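## Task

Stand the yellow and the green supplement bottles upright on top of the two-door cabinet beside arm3, with each base resting fully on that top surface. At the finish the tray must be empty, sitting in the room shared by arm1 and arm2 and away from the wall opening. The drink can has to stay upright on top of whatever furniture it currently stands on. A tray carrying a load travels down one lane on its own, and an empty tray travels back along the other lane. It counts as a failure if either bottle or the drink can contacts a roller lane while no gripper is holding it. Nothing counts as done if it only stays in place because a robot is holding it. At the end, open the grippers and pull the arms away.

## Robot and tools

SETUP. Four identical i2rt Big YAM arms, named arm1, arm2, arm3 and arm4. Each has six revolute joints, a two-finger gripper and a wrist camera. arm1 and arm2 share one room, arm3 and arm4 the other; a wall with an opening separates them, and two roller lanes pass through it. A loaded tray rolls along one lane by itself and an empty tray rolls back on the other. Cameras: arm1_cam_wrist, arm2_cam_wrist, arm3_cam_wrist, arm4_cam_wrist (on the hands), plus cam_arm1_arm2 and cam_arm3_arm4 (fixed in the rooms). With joints 1 and 6 at zero and the hand level and forward, the wrist camera sits above the hand looking toward the fingertips. Maximum reach is roughly 1.0 m from the joint-1 axis.

FRAMES. There is a single scene frame with its origin on the floor and +z upward. The hand point is halfway between the fingertips; the hand's z axis runs along the fingers and its y axis is the direction in which the fingers open and close. No tool accepts a Cartesian pose, and no result prints the robot feet's poses; all motion is commanded in joint space.

execute_actions. Argument actions is a list holding either one action or nothing (empty list = just report state and images). An action is an object keyed by arm name; under each arm goes joints, an object mapping joint names to absolute targets (not offsets). Names and ranges: joint1_rad -2.879 to 2.879 (base yaw; positive is counter-clockwise viewed from above; 0 extends the arm in the direction its foot faces); joint2_rad 0 to 3.141 (shoulder; 0 has the upper arm level pointing back, increasing raises it up and over to the front); joint3_rad 0 to 3.019 (elbow; 0 is fully folded, larger opens it); joint4_rad -1.692 to 1.57 (hand pitch; positive tilts fingers up); joint5_rad -1.57 to 1.57 (hand yaw; positive toward the arm's right); joint6_rad -2.094 to 2.094 (hand roll; positive is clockwise looking from behind the hand); gripper_m 0 to 0.093, the fingertip gap in metres. Joint values are radians. Tolerances for counting a joint as arrived: 0.045, 0.14, 0.09, 0.055, 0.03, 0.035 rad and 0.003 m. Several arms and joints can be set in one action; they start together and may finish at different times. Each action is capped at 15 s. Any joint or arm you omit may keep driving toward its previous target. An out-of-range number or unknown key rejects the whole call and nothing moves. Optional cameras: list of camera names, or "all"; null or omitted gives all, [] gives none. Joints move at different speeds, so the hand can sweep a wide arc between postures; plan intermediate postures.

wait: seconds from 0 to 10; sends nothing new and returns state and images like an empty action.

zoom_image: camera plus region [x0, y0, x1, y1] in pixels of that camera's most recent full image, top-left origin, at most 504 by 504.

finished_scene: scene (1 or 2). Irreversible; it reports success and gives the next task. Replying without any tool call ends all remaining scenes.

READING RESULTS. The pictures line lists cameras in image order. joint_positions gives current angles. joint_status per joint: off_target (stopped short, possibly still pushing); contact_stop or time_out (target dropped, holds where it stopped, though a timed-out joint may keep a nearby target and push on, shown in on_its_own); not_followed with a "joint command not followed" line and usually a cause, meaning a self/inter-arm collision check blocked those arm targets (the gripper target still runs, and blocked targets may be retried later). on_its_own lists what the call didn't command; "held at" is the held target, not the actual angle. To relieve a pushing joint, command its reported position. Tiny target changes may produce no motion. A stop in one result cancels the later motion calls of the same reply.

HEAT. Holding loads or pushing warms motors, even while you think. MOTOR HOT appears from 85 °C; at 100 °C an OVER-TEMPERATURE FAULT drops that arm, and its unfinished keys read limit_stop_at_motor_heat; resend them. Some heat carries into scene 2.

AVOID. Arms never stop on contact and can push hard; a hard squeeze between two robots ends the run, and the collision check ignores fingers, gripper housings and wrist cameras and may react late. Don't let the bottles or can touch a lane unless gripped, don't drop, slam or knock anything out of the work area or to the floor, and expect occasional small disturbances to loose objects.

Each tool is called after "Emit:" as name([rows], argument=value, ...), one row to a line, values as JSON.

## Session

Emit:
execute_actions(actions=[])

Scene clock: 0.00 s.
arm1.joint_positions: joint1_rad=-0.649 joint2_rad=+0.623 joint3_rad=+1.479 joint4_rad=-1.528 joint5_rad=+0.165 joint6_rad=-0.731 gripper_m=+0.095
arm1.joint_status: not commanded
arm1.hand: x=-1.0087 y=-0.4629 z=+1.4285 quat_wxyz=(-0.434, +0.635, -0.638, +0.028) (m; scene frame)
arm2.joint_positions: joint1_rad=-0.005 joint2_rad=+0.278 joint3_rad=+1.374 joint4_rad=-1.427 joint5_rad=-0.211 joint6_rad=+0.531 gripper_m=+0.094
arm2.joint_status: not commanded
arm2.hand: x=-1.7183 y=+0.1653 z=+1.5169 quat_wxyz=(-0.541, -0.171, -0.794, -0.218) (m; scene frame)
arm3.joint_positions: joint1_rad=+0.864 joint2_rad=+0.360 joint3_rad=+1.509 joint4_rad=-1.635 joint5_rad=-0.280 joint6_rad=+0.206 gripper_m=+0.094
arm3.joint_status: not commanded
arm3.hand: x=+1.0796 y=-0.5931 z=+1.4367 quat_wxyz=(-0.008, +0.789, -0.313, -0.528) (m; scene frame)
arm4.joint_positions: joint1_rad=+0.458 joint2_rad=+0.350 joint3_rad=+1.658 joint4_rad=-1.589 joint5_rad=+0.119 joint6_rad=-0.595 gripper_m=+0.095
arm4.joint_status: not commanded
arm4.hand: x=+1.7680 y=+0.1300 z=+1.5632 quat_wxyz=(+0.079, -0.703, -0.387, +0.591) (m; scene frame)
pictures: arm1_cam_wrist, arm2_cam_wrist, arm3_cam_wrist, arm4_cam_wrist, cam_arm1_arm2, cam_arm3_arm4
Images, in order (width x height): arm1_cam_wrist 672x504, arm2_cam_wrist 672x504, arm3_cam_wrist 672x504, arm4_cam_wrist 672x504, cam_arm1_arm2 672x504, cam_arm3_arm4 672x504.

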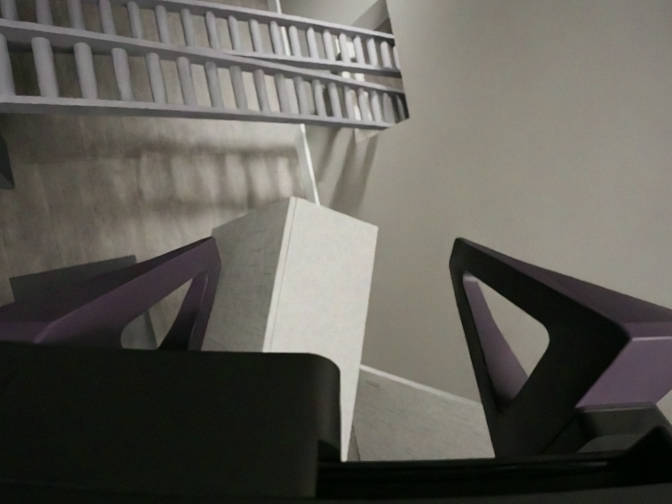

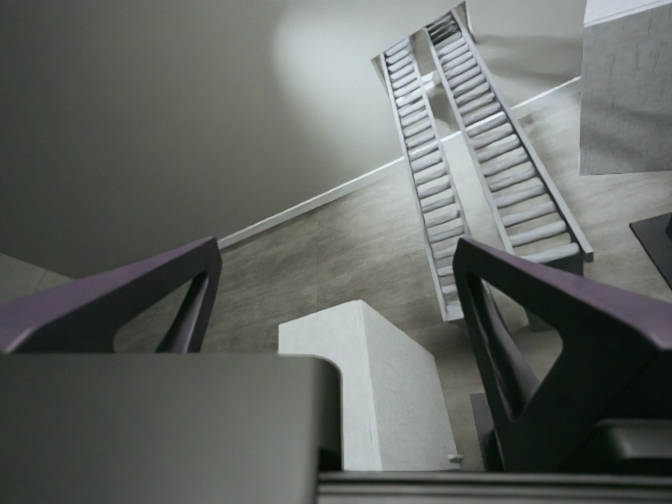

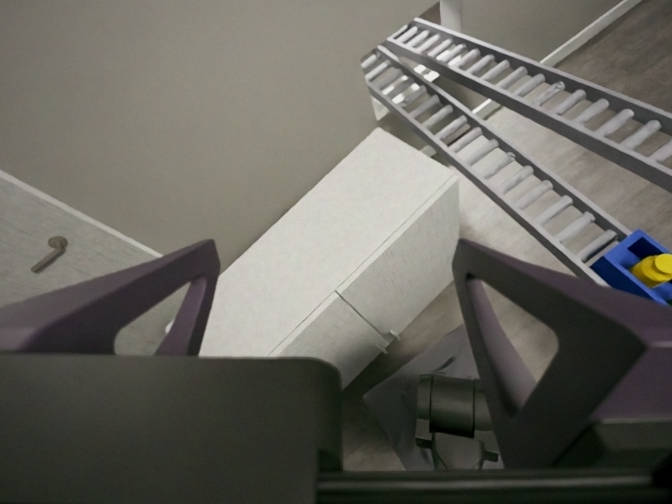

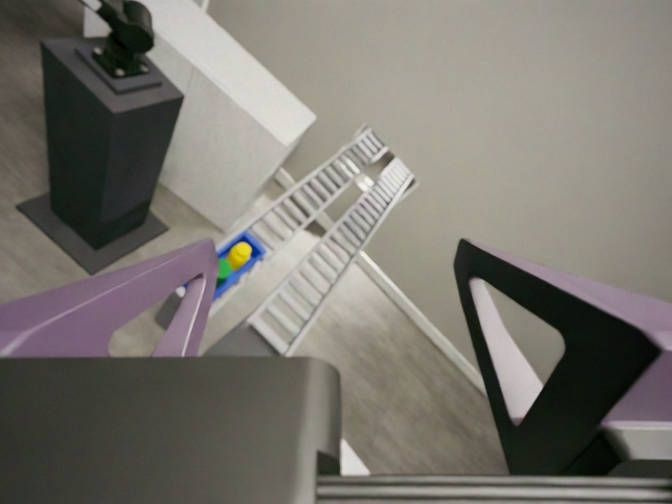

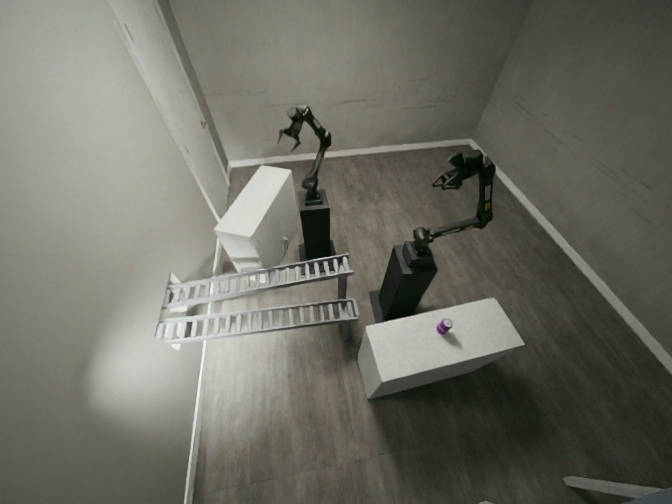

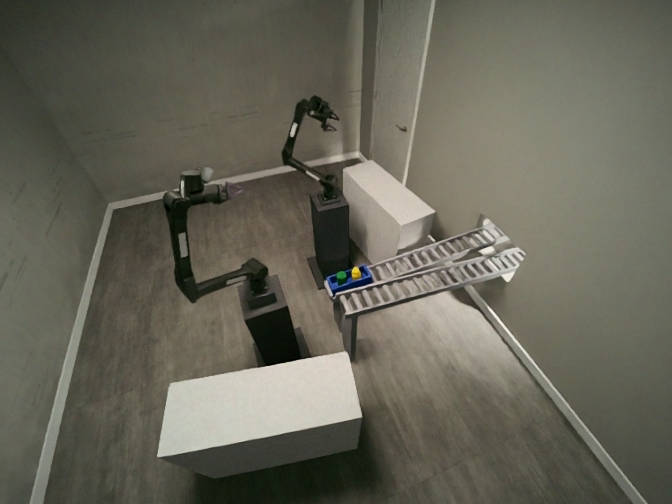

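Emit:
execute_actions([
  {"arm1":{"joints":{"joint5_rad":0,"joint6_rad":0}},"arm2":{"joints":{"joint5_rad":0,"joint6_rad":0}},"arm3":{"joints":{"joint5_rad":0,"joint6_rad":0}},"arm4":{"joints":{"joint5_rad":0,"joint6_rad":0}}},
], cameras=[])

Emit:
execute_actions([
  {"arm1":{"joints":{"joint4_rad":-0.6}},"arm2":{"joints":{"joint2_rad":0.9}},"arm3":{"joints":{"joint3_rad":1.0}},"arm4":{"joints":{"joint1_rad":0.0}}},
], cameras=["cam_arm1_arm2","cam_arm3_arm4"])

Scene clock: 4.67 s.
arm1.joint_positions: joint1_rad=-0.649 joint2_rad=+0.623 joint3_rad=+1.479 joint4_rad=-1.528 joint5_rad=+0.002 joint6_rad=-0.011 gripper_m=+0.095
arm1.joint_status: all done
arm1.hand: x=-1.0298 y=-0.4446 z=+1.4274 quat_wxyz=(-0.385, +0.402, -0.808, -0.193) (m; scene frame)
arm2.joint_positions: joint1_rad=-0.005 joint2_rad=+0.278 joint3_rad=+1.374 joint4_rad=-1.427 joint5_rad=-0.004 joint6_rad=+0.010 gripper_m=+0.094
arm2.joint_status: all done
arm2.hand: x=-1.7164 y=+0.1299 z=+1.5159 quat_wxyz=(-0.581, -0.021, -0.814, +0.012) (m; scene frame)
arm3.joint_positions: joint1_rad=+0.864 joint2_rad=+0.360 joint3_rad=+1.509 joint4_rad=-1.635 joint5_rad=-0.004 joint6_rad=+0.015 gripper_m=+0.094
arm3.joint_status: all done
arm3.hand: x=+1.1057 y=-0.5537 z=+1.4330 quat_wxyz=(-0.170, +0.799, -0.306, -0.489) (m; scene frame)
arm4.joint_positions: joint1_rad=+0.458 joint2_rad=+0.350 joint3_rad=+1.658 joint4_rad=-1.589 joint5_rad=+0.004 joint6_rad=-0.010 gripper_m=+0.095
arm4.joint_status: all done
arm4.hand: x=+1.7764 y=+0.1120 z=+1.5628 quat_wxyz=(-0.140, -0.778, -0.202, +0.579) (m; scene frame)
pictures: none
No camera images: the call's "cameras" was empty. Leave "cameras" out to get every camera's image.

Scene clock: 6.17 s.
arm1.joint_positions: joint1_rad=-0.649 joint2_rad=+0.623 joint3_rad=+1.479 joint4_rad=-0.616 joint5_rad=+0.002 joint6_rad=-0.011 gripper_m=+0.095
arm1.joint_status: all done
arm1.hand: x=-0.9984 y=-0.4078 z=+1.6384 quat_wxyz=(-0.703, +0.273, -0.557, -0.347) (m; scene frame)
arm2.joint_positions: joint1_rad=-0.005 joint2_rad=+0.899 joint3_rad=+1.372 joint4_rad=-1.427 joint5_rad=-0.004 joint6_rad=+0.010 gripper_m=+0.094
arm2.joint_status: all done
arm2.hand: x=-1.4788 y=+0.1177 z=+1.3992 quat_wxyz=(-0.304, -0.026, -0.952, +0.007) (m; scene frame)
arm3.joint_positions: joint1_rad=+0.864 joint2_rad=+0.360 joint3_rad=+0.999 joint4_rad=-1.635 joint5_rad=-0.003 joint6_rad=+0.015 gripper_m=+0.094
arm3.joint_status: all done
arm3.hand: x=+1.0530 y=-0.5118 z=+1.2212 quat_wxyz=(-0.090, +0.895, -0.342, -0.271) (m; scene frame)
arm4.joint_positions: joint1_rad=+0.004 joint2_rad=+0.350 joint3_rad=+1.658 joint4_rad=-1.589 joint5_rad=+0.003 joint6_rad=-0.010 gripper_m=+0.095
arm4.joint_status: all done
arm4.hand: x=+1.7739 y=+0.1228 z=+1.5629 quat_wxyz=(-0.004, -0.802, -0.023, +0.597) (m; scene frame)
pictures: cam_arm1_arm2, cam_arm3_arm4
Images, in order (width x height): cam_arm1_arm2 672x504, cam_arm3_arm4 672x504.

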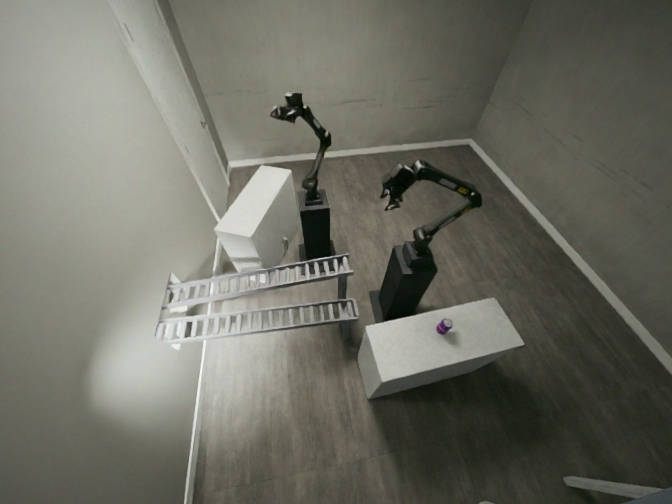

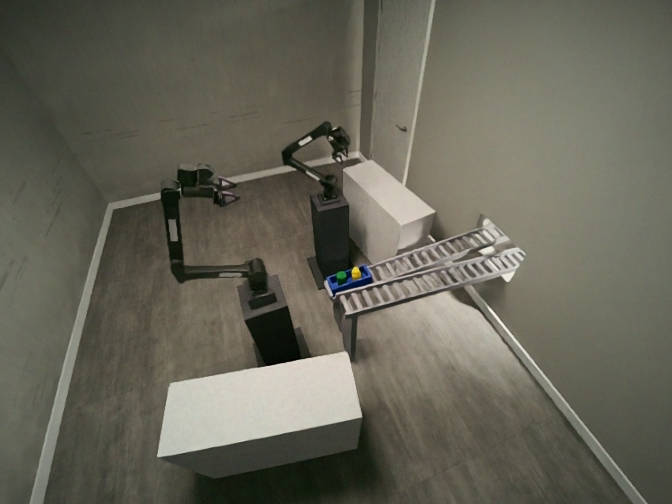

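Emit:
zoom_image(camera="cam_arm3_arm4", region=[280,150,540,370])

Emit:
zoom_image(camera="cam_arm1_arm2", region=[140,150,540,410])

Region (280, 150, 540, 370) of cam_arm3_arm4's 672x504 image, scaled by 1.938, with more detail than that image has; it fills the top 426 rows of this view, and the rest is white.

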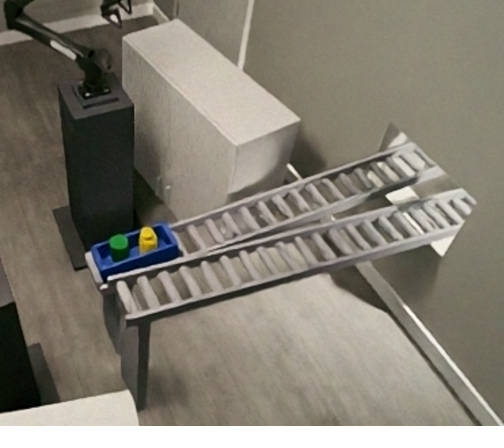

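Region (140, 150, 540, 410) of cam_arm1_arm2's 672x504 image, scaled by 1.260, with more detail than that image has; it fills the top 328 rows of this view, and the rest is white.

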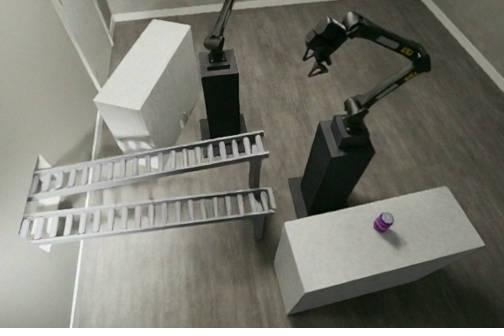

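Emit:
execute_actions([
  {"arm3":{"joints":{"joint1_rad":-0.1,"joint2_rad":1.6,"joint3_rad":1.6,"joint4_rad":-1.57}}},
], cameras=["arm3_cam_wrist","cam_arm3_arm4"])

Scene clock: 13.10 s.
arm1.joint_positions: joint1_rad=-0.649 joint2_rad=+0.623 joint3_rad=+1.479 joint4_rad=-0.616 joint5_rad=+0.002 joint6_rad=-0.011 gripper_m=+0.095
arm1.joint_status: not commanded
arm1.hand: x=-0.9984 y=-0.4078 z=+1.6384 quat_wxyz=(-0.703, +0.273, -0.557, -0.347) (m; scene frame)
arm2.joint_positions: joint1_rad=-0.005 joint2_rad=+0.899 joint3_rad=+1.372 joint4_rad=-1.427 joint5_rad=-0.004 joint6_rad=+0.010 gripper_m=+0.094
arm2.joint_status: not commanded
arm2.hand: x=-1.4788 y=+0.1177 z=+1.3992 quat_wxyz=(-0.304, -0.026, -0.952, +0.007) (m; scene frame)
arm3.joint_positions: joint1_rad=-0.107 joint2_rad=+1.613 joint3_rad=+1.570 joint4_rad=-1.571 joint5_rad=-0.001 joint6_rad=+0.013 gripper_m=+0.094
arm3.joint_status: all done
arm3.hand: x=+1.2047 y=-0.1248 z=+1.1117 quat_wxyz=(+0.023, +0.662, -0.749, +0.013) (m; scene frame)
arm4.joint_positions: joint1_rad=+0.004 joint2_rad=+0.350 joint3_rad=+1.658 joint4_rad=-1.589 joint5_rad=+0.003 joint6_rad=-0.010 gripper_m=+0.095
arm4.joint_status: not commanded
arm4.hand: x=+1.7739 y=+0.1228 z=+1.5629 quat_wxyz=(-0.004, -0.802, -0.023, +0.597) (m; scene frame)
pictures: arm3_cam_wrist, cam_arm3_arm4
Images, in order (width x height): arm3_cam_wrist 672x504, cam_arm3_arm4 672x504.

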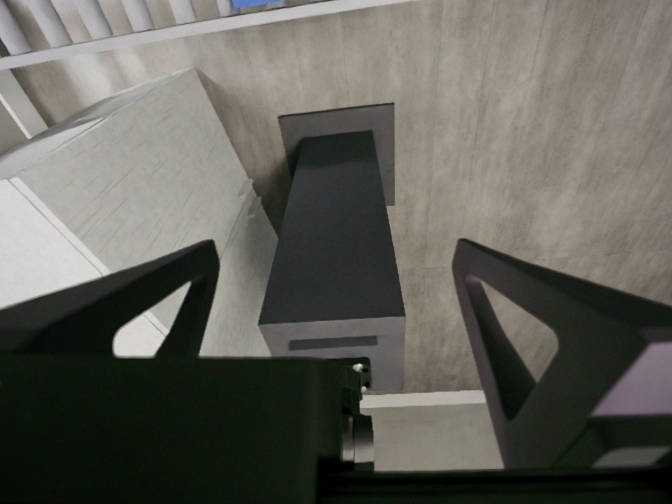

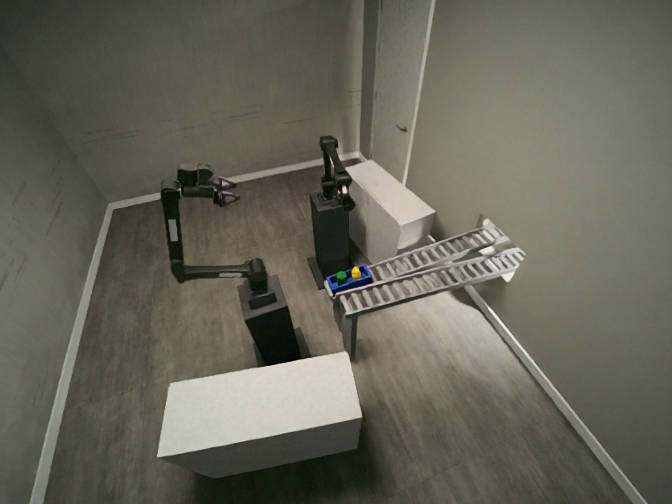

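Emit:
execute_actions([
  {"arm3":{"joints":{"joint2_rad":2.0,"joint3_rad":2.05}}},
], cameras=["arm3_cam_wrist","cam_arm3_arm4"])

Scene clock: 15.37 s.
arm1.joint_positions: joint1_rad=-0.649 joint2_rad=+0.623 joint3_rad=+1.479 joint4_rad=-0.616 joint5_rad=+0.002 joint6_rad=-0.011 gripper_m=+0.095
arm1.joint_status: not commanded
arm1.hand: x=-0.9984 y=-0.4078 z=+1.6384 quat_wxyz=(-0.703, +0.273, -0.557, -0.347) (m; scene frame)
arm2.joint_positions: joint1_rad=-0.005 joint2_rad=+0.899 joint3_rad=+1.372 joint4_rad=-1.427 joint5_rad=-0.004 joint6_rad=+0.010 gripper_m=+0.094
arm2.joint_status: not commanded
arm2.hand: x=-1.4788 y=+0.1177 z=+1.3992 quat_wxyz=(-0.304, -0.026, -0.952, +0.007) (m; scene frame)
arm3.joint_positions: joint1_rad=-0.107 joint2_rad=+2.013 joint3_rad=+1.996 joint4_rad=-1.571 joint5_rad=-0.001 joint6_rad=+0.013 gripper_m=+0.094
arm3.joint_status: all done
arm3.hand: x=+1.2204 y=+0.0202 z=+1.0581 quat_wxyz=(+0.014, +0.662, -0.750, +0.004) (m; scene frame)
arm4.joint_positions: joint1_rad=+0.004 joint2_rad=+0.350 joint3_rad=+1.658 joint4_rad=-1.589 joint5_rad=+0.003 joint6_rad=-0.010 gripper_m=+0.095
arm4.joint_status: not commanded
arm4.hand: x=+1.7739 y=+0.1228 z=+1.5629 quat_wxyz=(-0.004, -0.802, -0.023, +0.597) (m; scene frame)
pictures: arm3_cam_wrist, cam_arm3_arm4
Images, in order (width x height): arm3_cam_wrist 672x504, cam_arm3_arm4 672x504.

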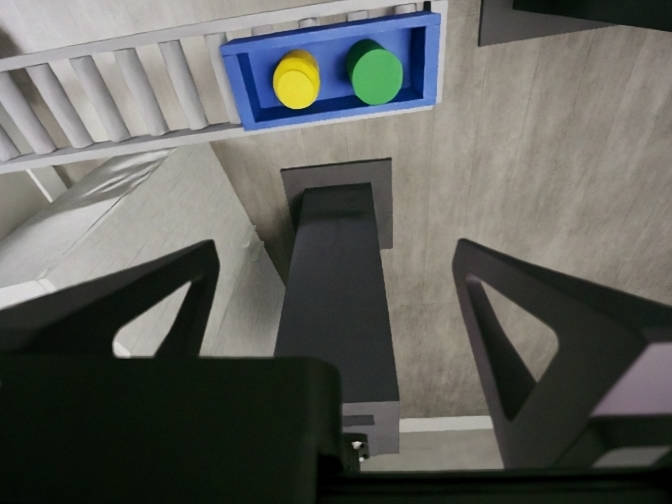

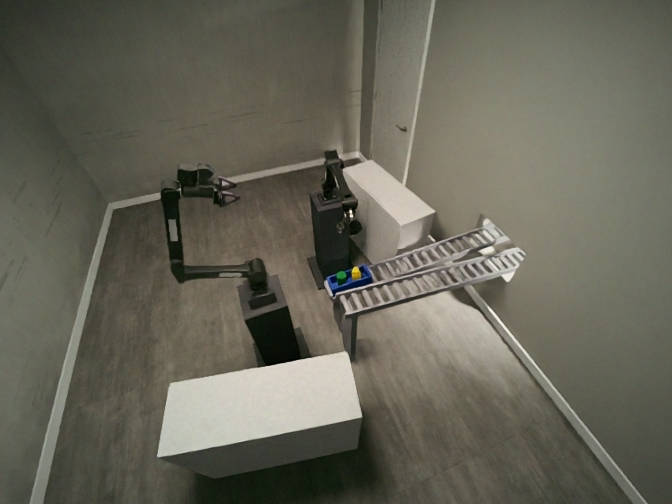

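Emit:
execute_actions([
  {"arm3":{"joints":{"joint1_rad":-0.053,"joint2_rad":2.054,"joint3_rad":1.84,"joint4_rad":-1.36,"joint6_rad":1.52}}},
], cameras=["arm3_cam_wrist","cam_arm3_arm4"])

Emit:
zoom_image(camera="cam_arm3_arm4", region=[290,190,420,310])

Scene clock: 20.53 s.
arm1.joint_positions: joint1_rad=-0.649 joint2_rad=+0.623 joint3_rad=+1.479 joint4_rad=-0.616 joint5_rad=+0.002 joint6_rad=-0.011 gripper_m=+0.095
arm1.joint_status: not commanded
arm1.hand: x=-0.9984 y=-0.4078 z=+1.6384 quat_wxyz=(-0.703, +0.273, -0.557, -0.347) (m; scene frame)
arm2.joint_positions: joint1_rad=-0.005 joint2_rad=+0.899 joint3_rad=+1.372 joint4_rad=-1.427 joint5_rad=-0.004 joint6_rad=+0.010 gripper_m=+0.094
arm2.joint_status: not commanded
arm2.hand: x=-1.4788 y=+0.1177 z=+1.3992 quat_wxyz=(-0.304, -0.026, -0.952, +0.007) (m; scene frame)
arm3.joint_positions: joint1_rad=-0.046 joint2_rad=+2.053 joint3_rad=+1.835 joint4_rad=-1.371 joint5_rad=-0.001 joint6_rad=+1.505 gripper_m=+0.094
arm3.joint_status: all done
arm3.hand: x=+1.1817 y=+0.0260 z=+0.9736 quat_wxyz=(+0.007, +0.008, -1.000, +0.012) (m; scene frame)
arm4.joint_positions: joint1_rad=+0.004 joint2_rad=+0.350 joint3_rad=+1.658 joint4_rad=-1.589 joint5_rad=+0.003 joint6_rad=-0.010 gripper_m=+0.095
arm4.joint_status: not commanded
arm4.hand: x=+1.7739 y=+0.1228 z=+1.5629 quat_wxyz=(-0.004, -0.802, -0.023, +0.597) (m; scene frame)
pictures: arm3_cam_wrist, cam_arm3_arm4
Images, in order (width x height): arm3_cam_wrist 672x504, cam_arm3_arm4 672x504.

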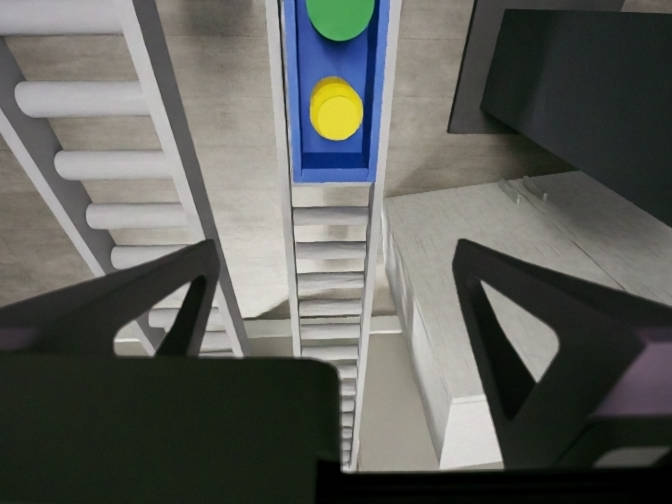

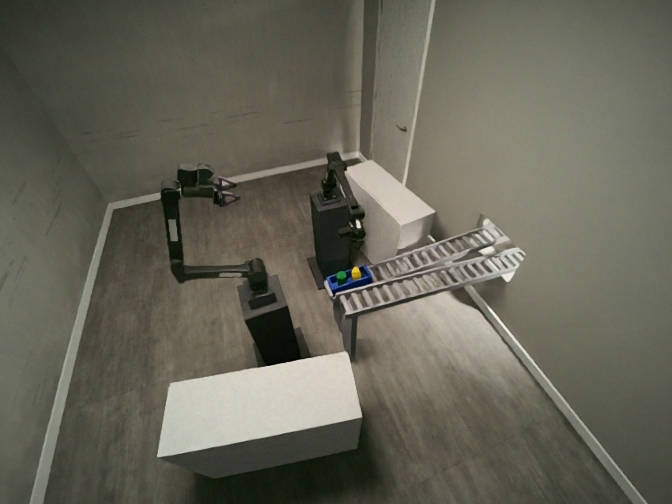

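Region (290, 190, 420, 310) of cam_arm3_arm4's 672x504 image, scaled by 3.877, with more detail than that image has; it fills the top 465 rows of this view, and the rest is white.

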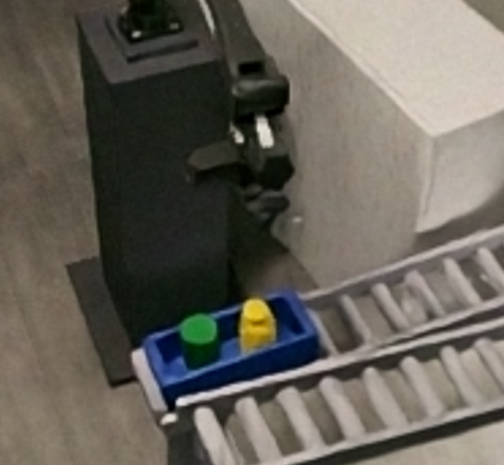

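Emit:
execute_actions([
  {"arm3":{"joints":{"joint2_rad":2.178,"joint3_rad":1.689,"joint4_rad":-1.086}}},
], cameras=["arm3_cam_wrist","cam_arm3_arm4"])

Emit:
zoom_image(camera="cam_arm3_arm4", region=[290,190,420,310])

Scene clock: 24.20 s.
arm1.joint_positions: joint1_rad=-0.649 joint2_rad=+0.623 joint3_rad=+1.479 joint4_rad=-0.616 joint5_rad=+0.002 joint6_rad=-0.011 gripper_m=+0.095
arm1.joint_status: not commanded
arm1.hand: x=-0.9984 y=-0.4078 z=+1.6384 quat_wxyz=(-0.703, +0.273, -0.557, -0.347) (m; scene frame)
arm2.joint_positions: joint1_rad=-0.005 joint2_rad=+0.899 joint3_rad=+1.372 joint4_rad=-1.427 joint5_rad=-0.004 joint6_rad=+0.010 gripper_m=+0.094
arm2.joint_status: not commanded
arm2.hand: x=-1.4788 y=+0.1177 z=+1.3992 quat_wxyz=(-0.304, -0.026, -0.952, +0.007) (m; scene frame)
arm3.joint_positions: joint1_rad=-0.046 joint2_rad=+2.198 joint3_rad=+1.675 joint4_rad=-1.097 joint5_rad=-0.001 joint6_rad=+1.506 gripper_m=+0.094
arm3.joint_status: all done
arm3.hand: x=+1.1795 y=+0.0169 z=+0.8279 quat_wxyz=(+0.008, +0.007, -1.000, +0.028) (m; scene frame)
arm4.joint_positions: joint1_rad=+0.004 joint2_rad=+0.350 joint3_rad=+1.658 joint4_rad=-1.589 joint5_rad=+0.003 joint6_rad=-0.010 gripper_m=+0.095
arm4.joint_status: not commanded
arm4.hand: x=+1.7739 y=+0.1228 z=+1.5629 quat_wxyz=(-0.004, -0.802, -0.023, +0.597) (m; scene frame)
pictures: arm3_cam_wrist, cam_arm3_arm4
Images, in order (width x height): arm3_cam_wrist 672x504, cam_arm3_arm4 672x504.

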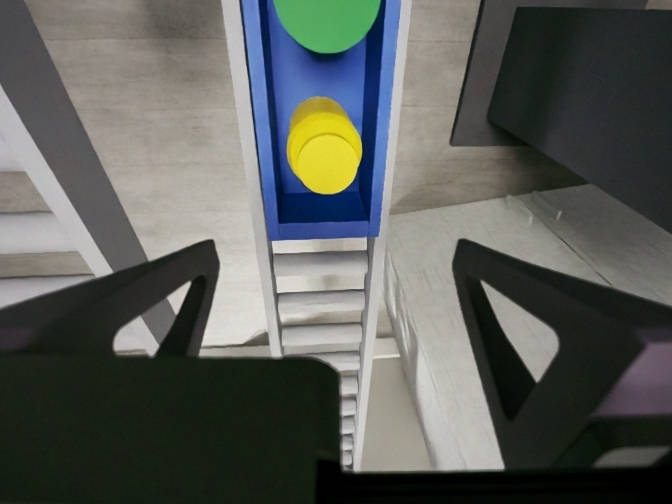

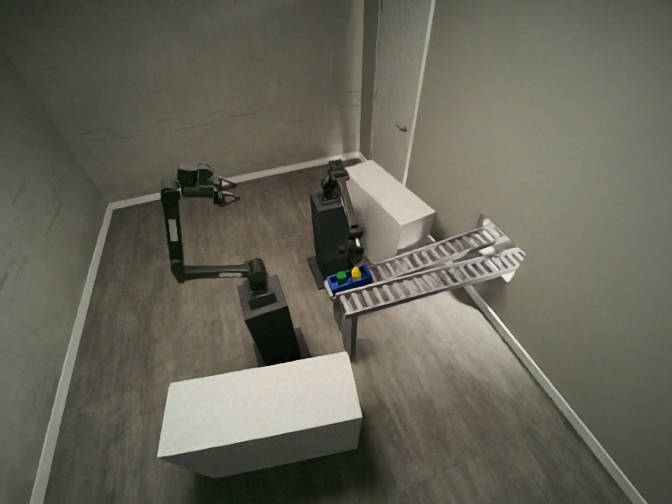

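Region (290, 190, 420, 310) of cam_arm3_arm4's 672x504 image, scaled by 3.877, with more detail than that image has; it fills the top 465 rows of this view, and the rest is white.

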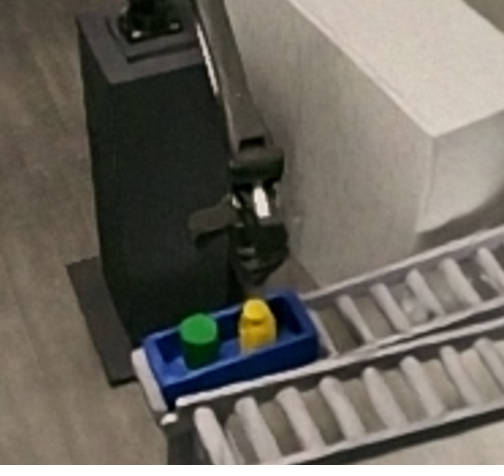

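Emit:
execute_actions([
  {"arm3":{"joints":{"joint2_rad":2.32,"joint3_rad":1.707,"joint4_rad":-0.948}}},
], cameras=["arm3_cam_wrist","cam_arm3_arm4"])

Emit:
zoom_image(camera="cam_arm3_arm4", region=[290,190,420,310])

Scene clock: 27.93 s.
arm1.joint_positions: joint1_rad=-0.649 joint2_rad=+0.623 joint3_rad=+1.479 joint4_rad=-0.616 joint5_rad=+0.002 joint6_rad=-0.011 gripper_m=+0.095
arm1.joint_status: not commanded
arm1.hand: x=-0.9984 y=-0.4078 z=+1.6384 quat_wxyz=(-0.703, +0.273, -0.557, -0.347) (m; scene frame)
arm2.joint_positions: joint1_rad=-0.005 joint2_rad=+0.899 joint3_rad=+1.372 joint4_rad=-1.427 joint5_rad=-0.004 joint6_rad=+0.010 gripper_m=+0.094
arm2.joint_status: not commanded
arm2.hand: x=-1.4788 y=+0.1177 z=+1.3992 quat_wxyz=(-0.304, -0.026, -0.952, +0.007) (m; scene frame)
arm3.joint_positions: joint1_rad=-0.046 joint2_rad=+2.325 joint3_rad=+1.677 joint4_rad=-0.958 joint5_rad=-0.001 joint6_rad=+1.506 gripper_m=+0.094
arm3.joint_status: all done
arm3.hand: x=+1.1790 y=+0.0247 z=+0.7505 quat_wxyz=(+0.008, +0.007, -1.000, +0.021) (m; scene frame)
arm4.joint_positions: joint1_rad=+0.004 joint2_rad=+0.350 joint3_rad=+1.658 joint4_rad=-1.589 joint5_rad=+0.003 joint6_rad=-0.010 gripper_m=+0.095
arm4.joint_status: not commanded
arm4.hand: x=+1.7739 y=+0.1228 z=+1.5629 quat_wxyz=(-0.004, -0.802, -0.023, +0.597) (m; scene frame)
pictures: arm3_cam_wrist, cam_arm3_arm4
Images, in order (width x height): arm3_cam_wrist 672x504, cam_arm3_arm4 672x504.

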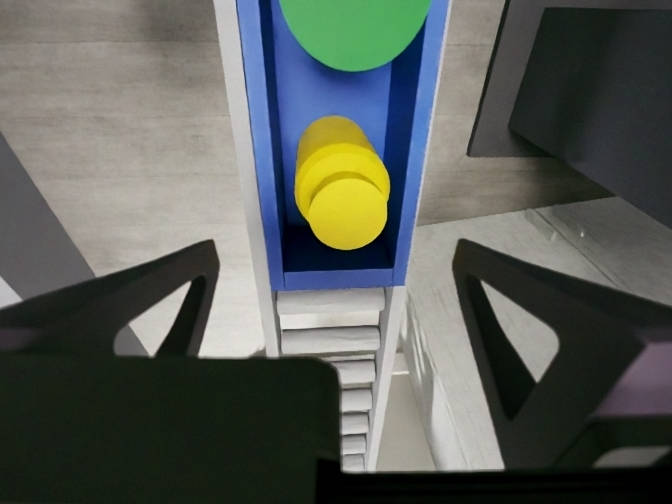

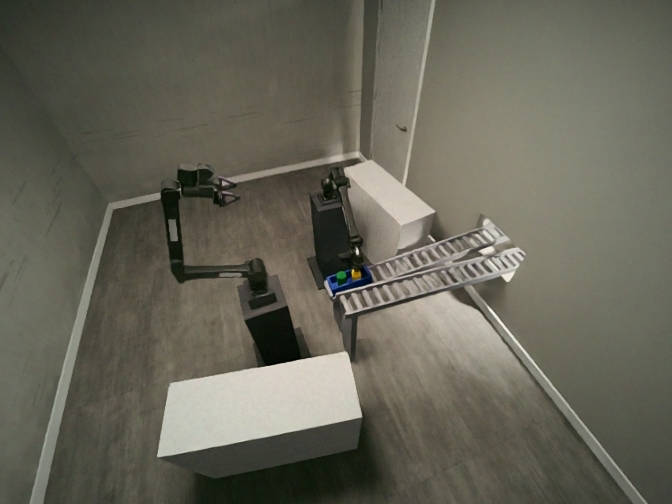

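Region (290, 190, 420, 310) of cam_arm3_arm4's 672x504 image, scaled by 3.877, with more detail than that image has; it fills the top 465 rows of this view, and the rest is white.

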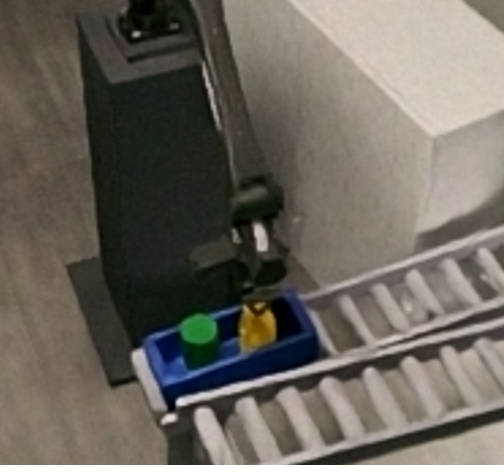

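Emit:
execute_actions([
  {"arm3":{"joints":{"joint1_rad":0.003,"joint2_rad":2.36,"joint4_rad":-0.905,"joint6_rad":1.56,"gripper_m":0.075}}},
], cameras=["arm3_cam_wrist","cam_arm3_arm4"])

Emit:
zoom_image(camera="cam_arm3_arm4", region=[310,230,390,310])

Scene clock: 30.20 s.
arm1.joint_positions: joint1_rad=-0.649 joint2_rad=+0.623 joint3_rad=+1.479 joint4_rad=-0.616 joint5_rad=+0.002 joint6_rad=-0.011 gripper_m=+0.095
arm1.joint_status: not commanded
arm1.hand: x=-0.9984 y=-0.4078 z=+1.6384 quat_wxyz=(-0.703, +0.273, -0.557, -0.347) (m; scene frame)
arm2.joint_positions: joint1_rad=-0.005 joint2_rad=+0.899 joint3_rad=+1.372 joint4_rad=-1.427 joint5_rad=-0.004 joint6_rad=+0.010 gripper_m=+0.094
arm2.joint_status: not commanded
arm2.hand: x=-1.4788 y=+0.1177 z=+1.3992 quat_wxyz=(-0.304, -0.026, -0.952, +0.007) (m; scene frame)
arm3.joint_positions: joint1_rad=+0.009 joint2_rad=+2.334 joint3_rad=+1.677 joint4_rad=-0.916 joint5_rad=-0.001 joint6_rad=+1.545 gripper_m=+0.075
arm3.joint_status: all done
arm3.hand: x=+1.1445 y=+0.0334 z=+0.7453 quat_wxyz=(+0.007, +0.015, -1.000, +0.005) (m; scene frame)
arm4.joint_positions: joint1_rad=+0.004 joint2_rad=+0.350 joint3_rad=+1.658 joint4_rad=-1.589 joint5_rad=+0.003 joint6_rad=-0.010 gripper_m=+0.095
arm4.joint_status: not commanded
arm4.hand: x=+1.7739 y=+0.1228 z=+1.5629 quat_wxyz=(-0.004, -0.802, -0.023, +0.597) (m; scene frame)
pictures: arm3_cam_wrist, cam_arm3_arm4
Images, in order (width x height): arm3_cam_wrist 672x504, cam_arm3_arm4 672x504.

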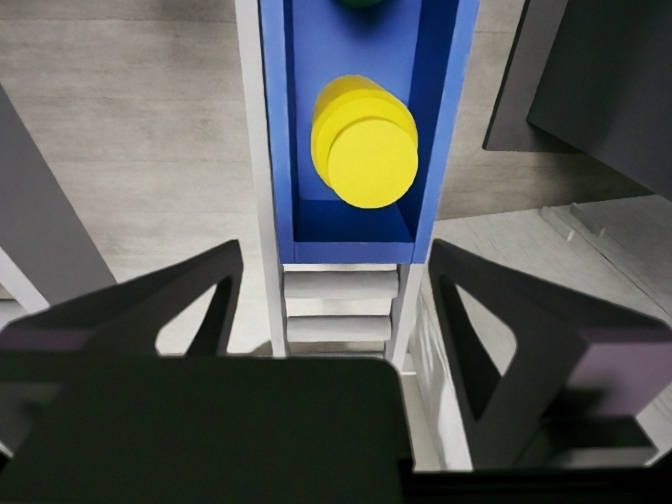

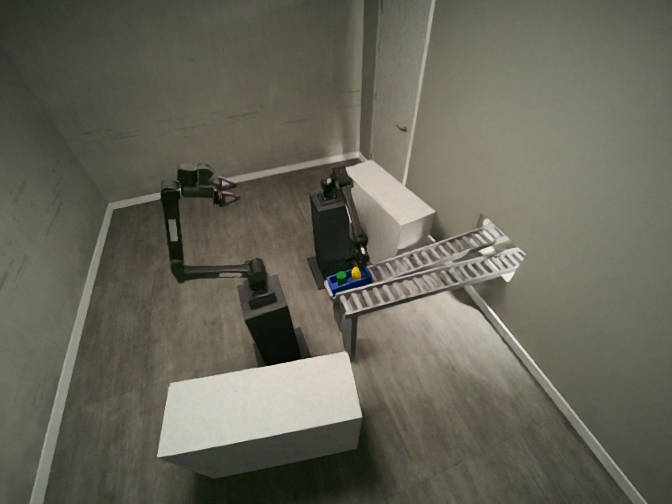

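Region (310, 230, 390, 310) of cam_arm3_arm4's 672x504 image, scaled by 6.300, with more detail than that image has.

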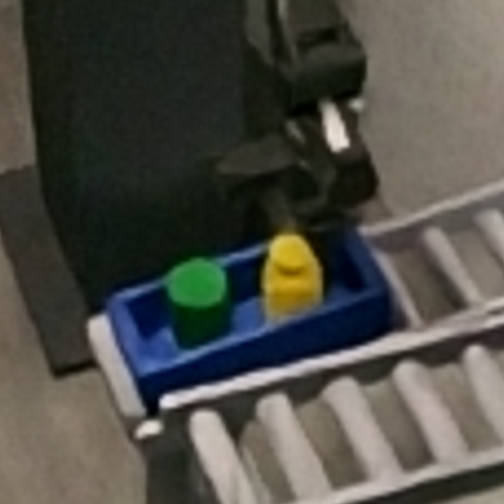

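Emit:
execute_actions([
  {"arm3":{"joints":{"joint2_rad":2.375,"joint3_rad":1.60,"joint4_rad":-0.83}}},
], cameras=["arm3_cam_wrist"])

Scene clock: 32.10 s.
arm1.joint_positions: joint1_rad=-0.649 joint2_rad=+0.623 joint3_rad=+1.479 joint4_rad=-0.616 joint5_rad=+0.002 joint6_rad=-0.011 gripper_m=+0.095
arm1.joint_status: not commanded
arm1.hand: x=-0.9984 y=-0.4078 z=+1.6384 quat_wxyz=(-0.703, +0.273, -0.557, -0.347) (m; scene frame)
arm2.joint_positions: joint1_rad=-0.005 joint2_rad=+0.899 joint3_rad=+1.372 joint4_rad=-1.427 joint5_rad=-0.004 joint6_rad=+0.010 gripper_m=+0.094
arm2.joint_status: not commanded
arm2.hand: x=-1.4788 y=+0.1177 z=+1.3992 quat_wxyz=(-0.304, -0.026, -0.952, +0.007) (m; scene frame)
arm3.joint_positions: joint1_rad=+0.009 joint2_rad=+2.361 joint3_rad=+1.600 joint4_rad=-0.841 joint5_rad=-0.001 joint6_rad=+1.546 gripper_m=+0.075
arm3.joint_status: all done
arm3.hand: x=+1.1442 y=+0.0062 z=+0.7070 quat_wxyz=(+0.007, +0.015, -1.000, +0.019) (m; scene frame)
arm4.joint_positions: joint1_rad=+0.004 joint2_rad=+0.350 joint3_rad=+1.658 joint4_rad=-1.589 joint5_rad=+0.003 joint6_rad=-0.010 gripper_m=+0.095
arm4.joint_status: not commanded
arm4.hand: x=+1.7739 y=+0.1228 z=+1.5629 quat_wxyz=(-0.004, -0.802, -0.023, +0.597) (m; scene frame)
pictures: arm3_cam_wrist
Images, in order (width x height): arm3_cam_wrist 672x504.

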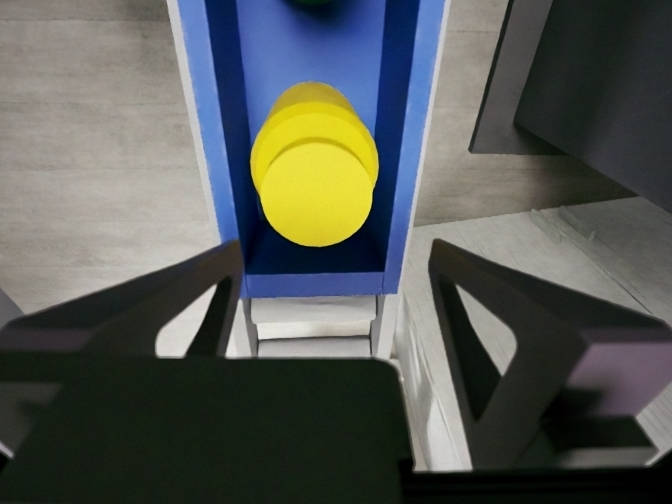

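Emit:
execute_actions([
  {"arm3":{"joints":{"joint2_rad":2.45,"joint3_rad":1.65,"joint4_rad":-0.755}}},
], cameras=["arm3_cam_wrist","cam_arm3_arm4"])

Emit:
zoom_image(camera="cam_arm3_arm4", region=[310,230,390,310])

Scene clock: 34.10 s.
arm1.joint_positions: joint1_rad=-0.649 joint2_rad=+0.623 joint3_rad=+1.479 joint4_rad=-0.616 joint5_rad=+0.002 joint6_rad=-0.011 gripper_m=+0.095
arm1.joint_status: not commanded
arm1.hand: x=-0.9984 y=-0.4078 z=+1.6384 quat_wxyz=(-0.703, +0.273, -0.557, -0.347) (m; scene frame)
arm2.joint_positions: joint1_rad=-0.005 joint2_rad=+0.899 joint3_rad=+1.372 joint4_rad=-1.427 joint5_rad=-0.004 joint6_rad=+0.010 gripper_m=+0.094
arm2.joint_status: not commanded
arm2.hand: x=-1.4788 y=+0.1177 z=+1.3992 quat_wxyz=(-0.304, -0.026, -0.952, +0.007) (m; scene frame)
arm3.joint_positions: joint1_rad=+0.009 joint2_rad=+2.441 joint3_rad=+1.618 joint4_rad=-0.765 joint5_rad=-0.001 joint6_rad=+1.546 gripper_m=+0.075
arm3.joint_status: all done
arm3.hand: x=+1.1436 y=+0.0090 z=+0.6644 quat_wxyz=(+0.007, +0.015, -1.000, +0.012) (m; scene frame)
arm4.joint_positions: joint1_rad=+0.004 joint2_rad=+0.350 joint3_rad=+1.658 joint4_rad=-1.589 joint5_rad=+0.003 joint6_rad=-0.010 gripper_m=+0.095
arm4.joint_status: not commanded
arm4.hand: x=+1.7739 y=+0.1228 z=+1.5629 quat_wxyz=(-0.004, -0.802, -0.023, +0.597) (m; scene frame)
pictures: arm3_cam_wrist, cam_arm3_arm4
Images, in order (width x height): arm3_cam_wrist 672x504, cam_arm3_arm4 672x504.

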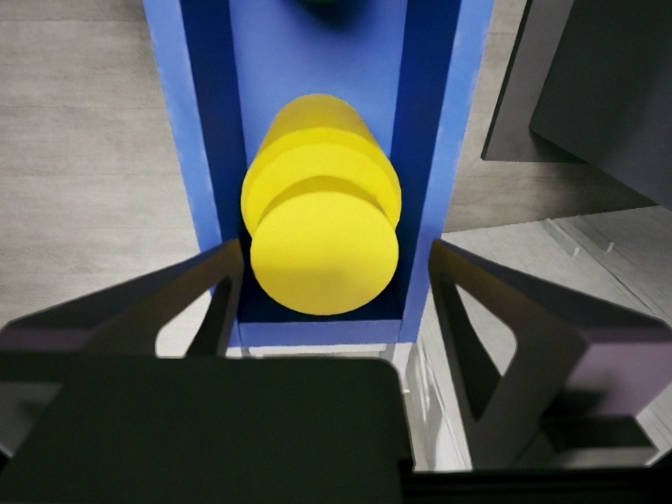

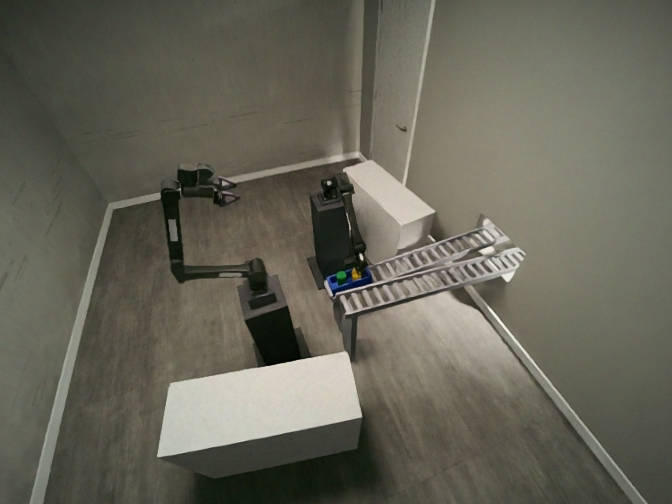

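Region (310, 230, 390, 310) of cam_arm3_arm4's 672x504 image, scaled by 6.300, with more detail than that image has.

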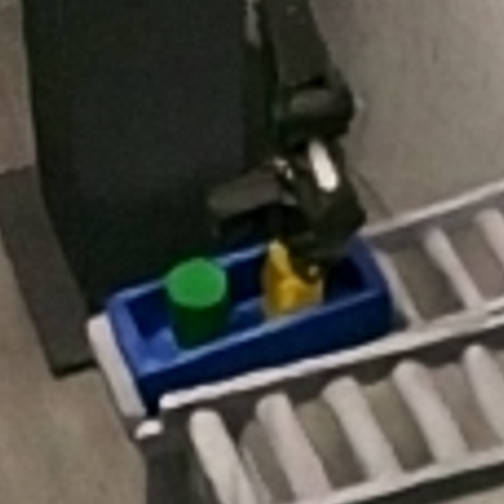

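Emit:
execute_actions([
  {"arm3":{"joints":{"joint2_rad":2.49,"joint3_rad":1.66,"joint4_rad":-0.72,"gripper_m":0.07}}},
], cameras=["arm3_cam_wrist","cam_arm3_arm4"])

Emit:
zoom_image(camera="cam_arm3_arm4", region=[310,230,390,310])

Scene clock: 35.63 s.
arm1.joint_positions: joint1_rad=-0.649 joint2_rad=+0.623 joint3_rad=+1.479 joint4_rad=-0.616 joint5_rad=+0.002 joint6_rad=-0.011 gripper_m=+0.095
arm1.joint_status: not commanded
arm1.hand: x=-0.9984 y=-0.4078 z=+1.6384 quat_wxyz=(-0.703, +0.273, -0.557, -0.347) (m; scene frame)
arm2.joint_positions: joint1_rad=-0.005 joint2_rad=+0.899 joint3_rad=+1.372 joint4_rad=-1.427 joint5_rad=-0.004 joint6_rad=+0.010 gripper_m=+0.094
arm2.joint_status: not commanded
arm2.hand: x=-1.4788 y=+0.1177 z=+1.3992 quat_wxyz=(-0.304, -0.026, -0.952, +0.007) (m; scene frame)
arm3.joint_positions: joint1_rad=+0.009 joint2_rad=+2.468 joint3_rad=+1.624 joint4_rad=-0.730 joint5_rad=-0.001 joint6_rad=+1.546 gripper_m=+0.070
arm3.joint_status: all done
arm3.hand: x=+1.1435 y=+0.0115 z=+0.6497 quat_wxyz=(+0.007, +0.015, -1.000, +0.005) (m; scene frame)
arm4.joint_positions: joint1_rad=+0.004 joint2_rad=+0.350 joint3_rad=+1.658 joint4_rad=-1.589 joint5_rad=+0.003 joint6_rad=-0.010 gripper_m=+0.095
arm4.joint_status: not commanded
arm4.hand: x=+1.7739 y=+0.1228 z=+1.5629 quat_wxyz=(-0.004, -0.802, -0.023, +0.597) (m; scene frame)
pictures: arm3_cam_wrist, cam_arm3_arm4
Images, in order (width x height): arm3_cam_wrist 672x504, cam_arm3_arm4 672x504.

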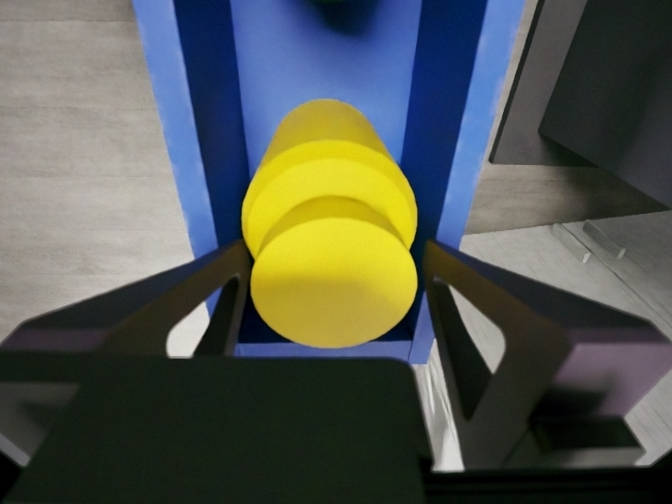

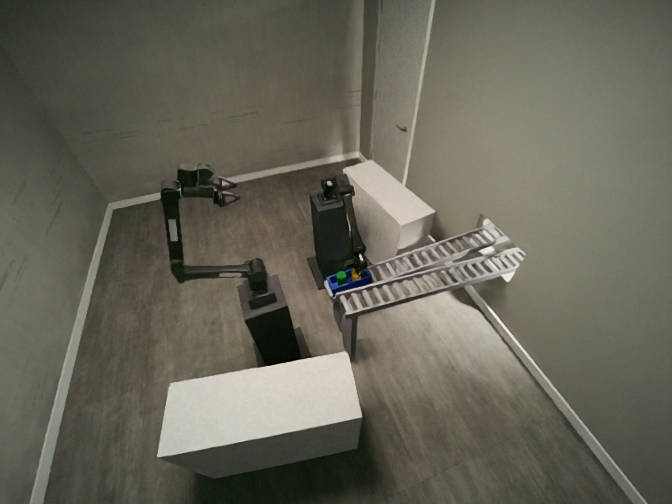

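Region (310, 230, 390, 310) of cam_arm3_arm4's 672x504 image, scaled by 6.300, with more detail than that image has.

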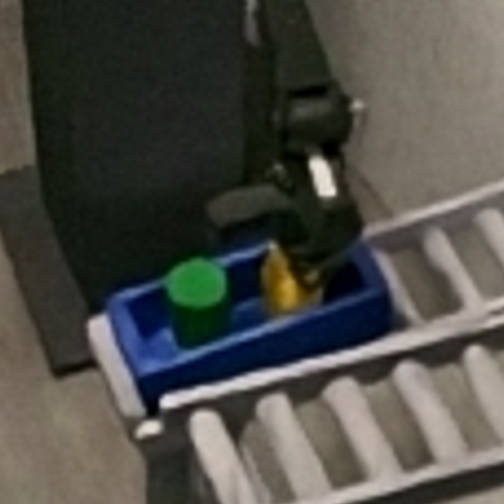

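Emit:
execute_actions([
  {"arm3":{"joints":{"joint2_rad":2.53,"joint3_rad":1.68,"joint4_rad":-0.69}}},
], cameras=["arm3_cam_wrist"])

Emit:
execute_actions([
  {"arm3":{"joints":{"gripper_m":0.03}}},
], cameras=["arm3_cam_wrist"])

Scene clock: 36.90 s.
arm1.joint_positions: joint1_rad=-0.649 joint2_rad=+0.623 joint3_rad=+1.479 joint4_rad=-0.616 joint5_rad=+0.002 joint6_rad=-0.011 gripper_m=+0.095
arm1.joint_status: not commanded
arm1.hand: x=-0.9984 y=-0.4078 z=+1.6384 quat_wxyz=(-0.703, +0.273, -0.557, -0.347) (m; scene frame)
arm2.joint_positions: joint1_rad=-0.005 joint2_rad=+0.899 joint3_rad=+1.372 joint4_rad=-1.427 joint5_rad=-0.004 joint6_rad=+0.010 gripper_m=+0.094
arm2.joint_status: not commanded
arm2.hand: x=-1.4788 y=+0.1177 z=+1.3992 quat_wxyz=(-0.304, -0.026, -0.952, +0.007) (m; scene frame)
arm3.joint_positions: joint1_rad=+0.009 joint2_rad=+2.509 joint3_rad=+1.645 joint4_rad=-0.700 joint5_rad=-0.001 joint6_rad=+1.546 gripper_m=+0.070
arm3.joint_status: all done
arm3.hand: x=+1.1432 y=+0.0156 z=+0.6308 quat_wxyz=(+0.007, +0.015, -1.000, +0.000) (m; scene frame)
arm4.joint_positions: joint1_rad=+0.004 joint2_rad=+0.350 joint3_rad=+1.658 joint4_rad=-1.589 joint5_rad=+0.003 joint6_rad=-0.010 gripper_m=+0.095
arm4.joint_status: not commanded
arm4.hand: x=+1.7739 y=+0.1228 z=+1.5629 quat_wxyz=(-0.004, -0.802, -0.023, +0.597) (m; scene frame)
pictures: arm3_cam_wrist
Images, in order (width x height): arm3_cam_wrist 672x504.

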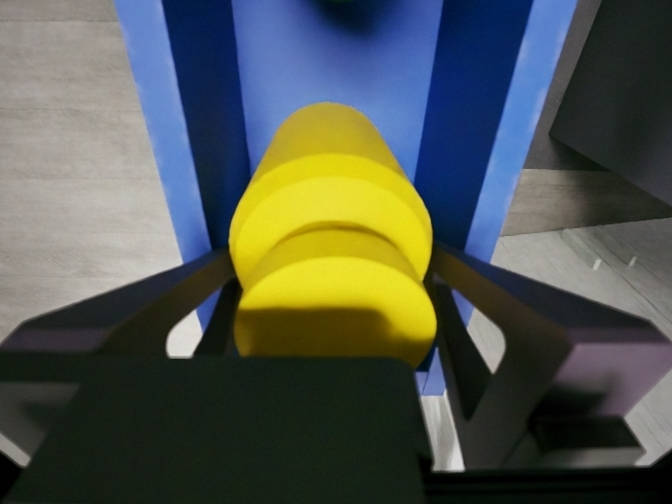

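Scene clock: 37.47 s.
arm1.joint_positions: joint1_rad=-0.649 joint2_rad=+0.623 joint3_rad=+1.479 joint4_rad=-0.616 joint5_rad=+0.002 joint6_rad=-0.011 gripper_m=+0.095
arm1.joint_status: not commanded
arm1.hand: x=-0.9984 y=-0.4078 z=+1.6384 quat_wxyz=(-0.703, +0.273, -0.557, -0.347) (m; scene frame)
arm2.joint_positions: joint1_rad=-0.005 joint2_rad=+0.899 joint3_rad=+1.372 joint4_rad=-1.427 joint5_rad=-0.004 joint6_rad=+0.010 gripper_m=+0.094
arm2.joint_status: not commanded
arm2.hand: x=-1.4788 y=+0.1177 z=+1.3992 quat_wxyz=(-0.304, -0.026, -0.952, +0.007) (m; scene frame)
arm3.joint_positions: joint1_rad=+0.009 joint2_rad=+2.509 joint3_rad=+1.645 joint4_rad=-0.699 joint5_rad=-0.001 joint6_rad=+1.546 gripper_m=+0.064
arm3.joint_status: gripper_m off_target (ended at +0.064, target +0.030)
arm3.hand: x=+1.1432 y=+0.0159 z=+0.6308 quat_wxyz=(+0.007, +0.014, -1.000, -0.001) (m; scene frame)
arm4.joint_positions: joint1_rad=+0.004 joint2_rad=+0.350 joint3_rad=+1.658 joint4_rad=-1.589 joint5_rad=+0.003 joint6_rad=-0.010 gripper_m=+0.095
arm4.joint_status: not commanded
arm4.hand: x=+1.7739 y=+0.1228 z=+1.5629 quat_wxyz=(-0.004, -0.802, -0.023, +0.597) (m; scene frame)
pictures: arm3_cam_wrist
Images, in order (width x height): arm3_cam_wrist 672x504.

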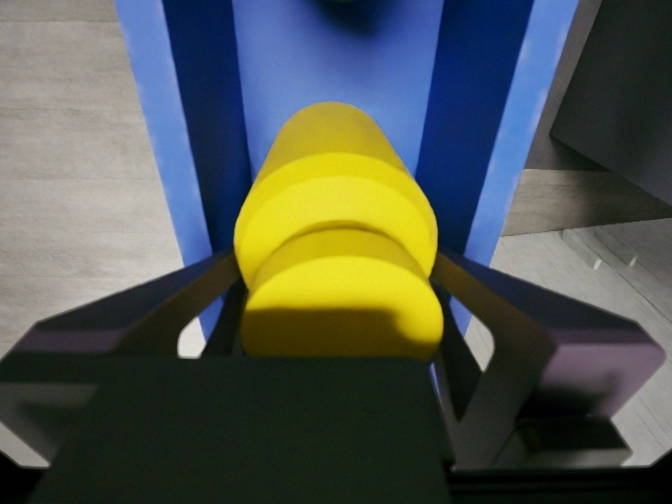

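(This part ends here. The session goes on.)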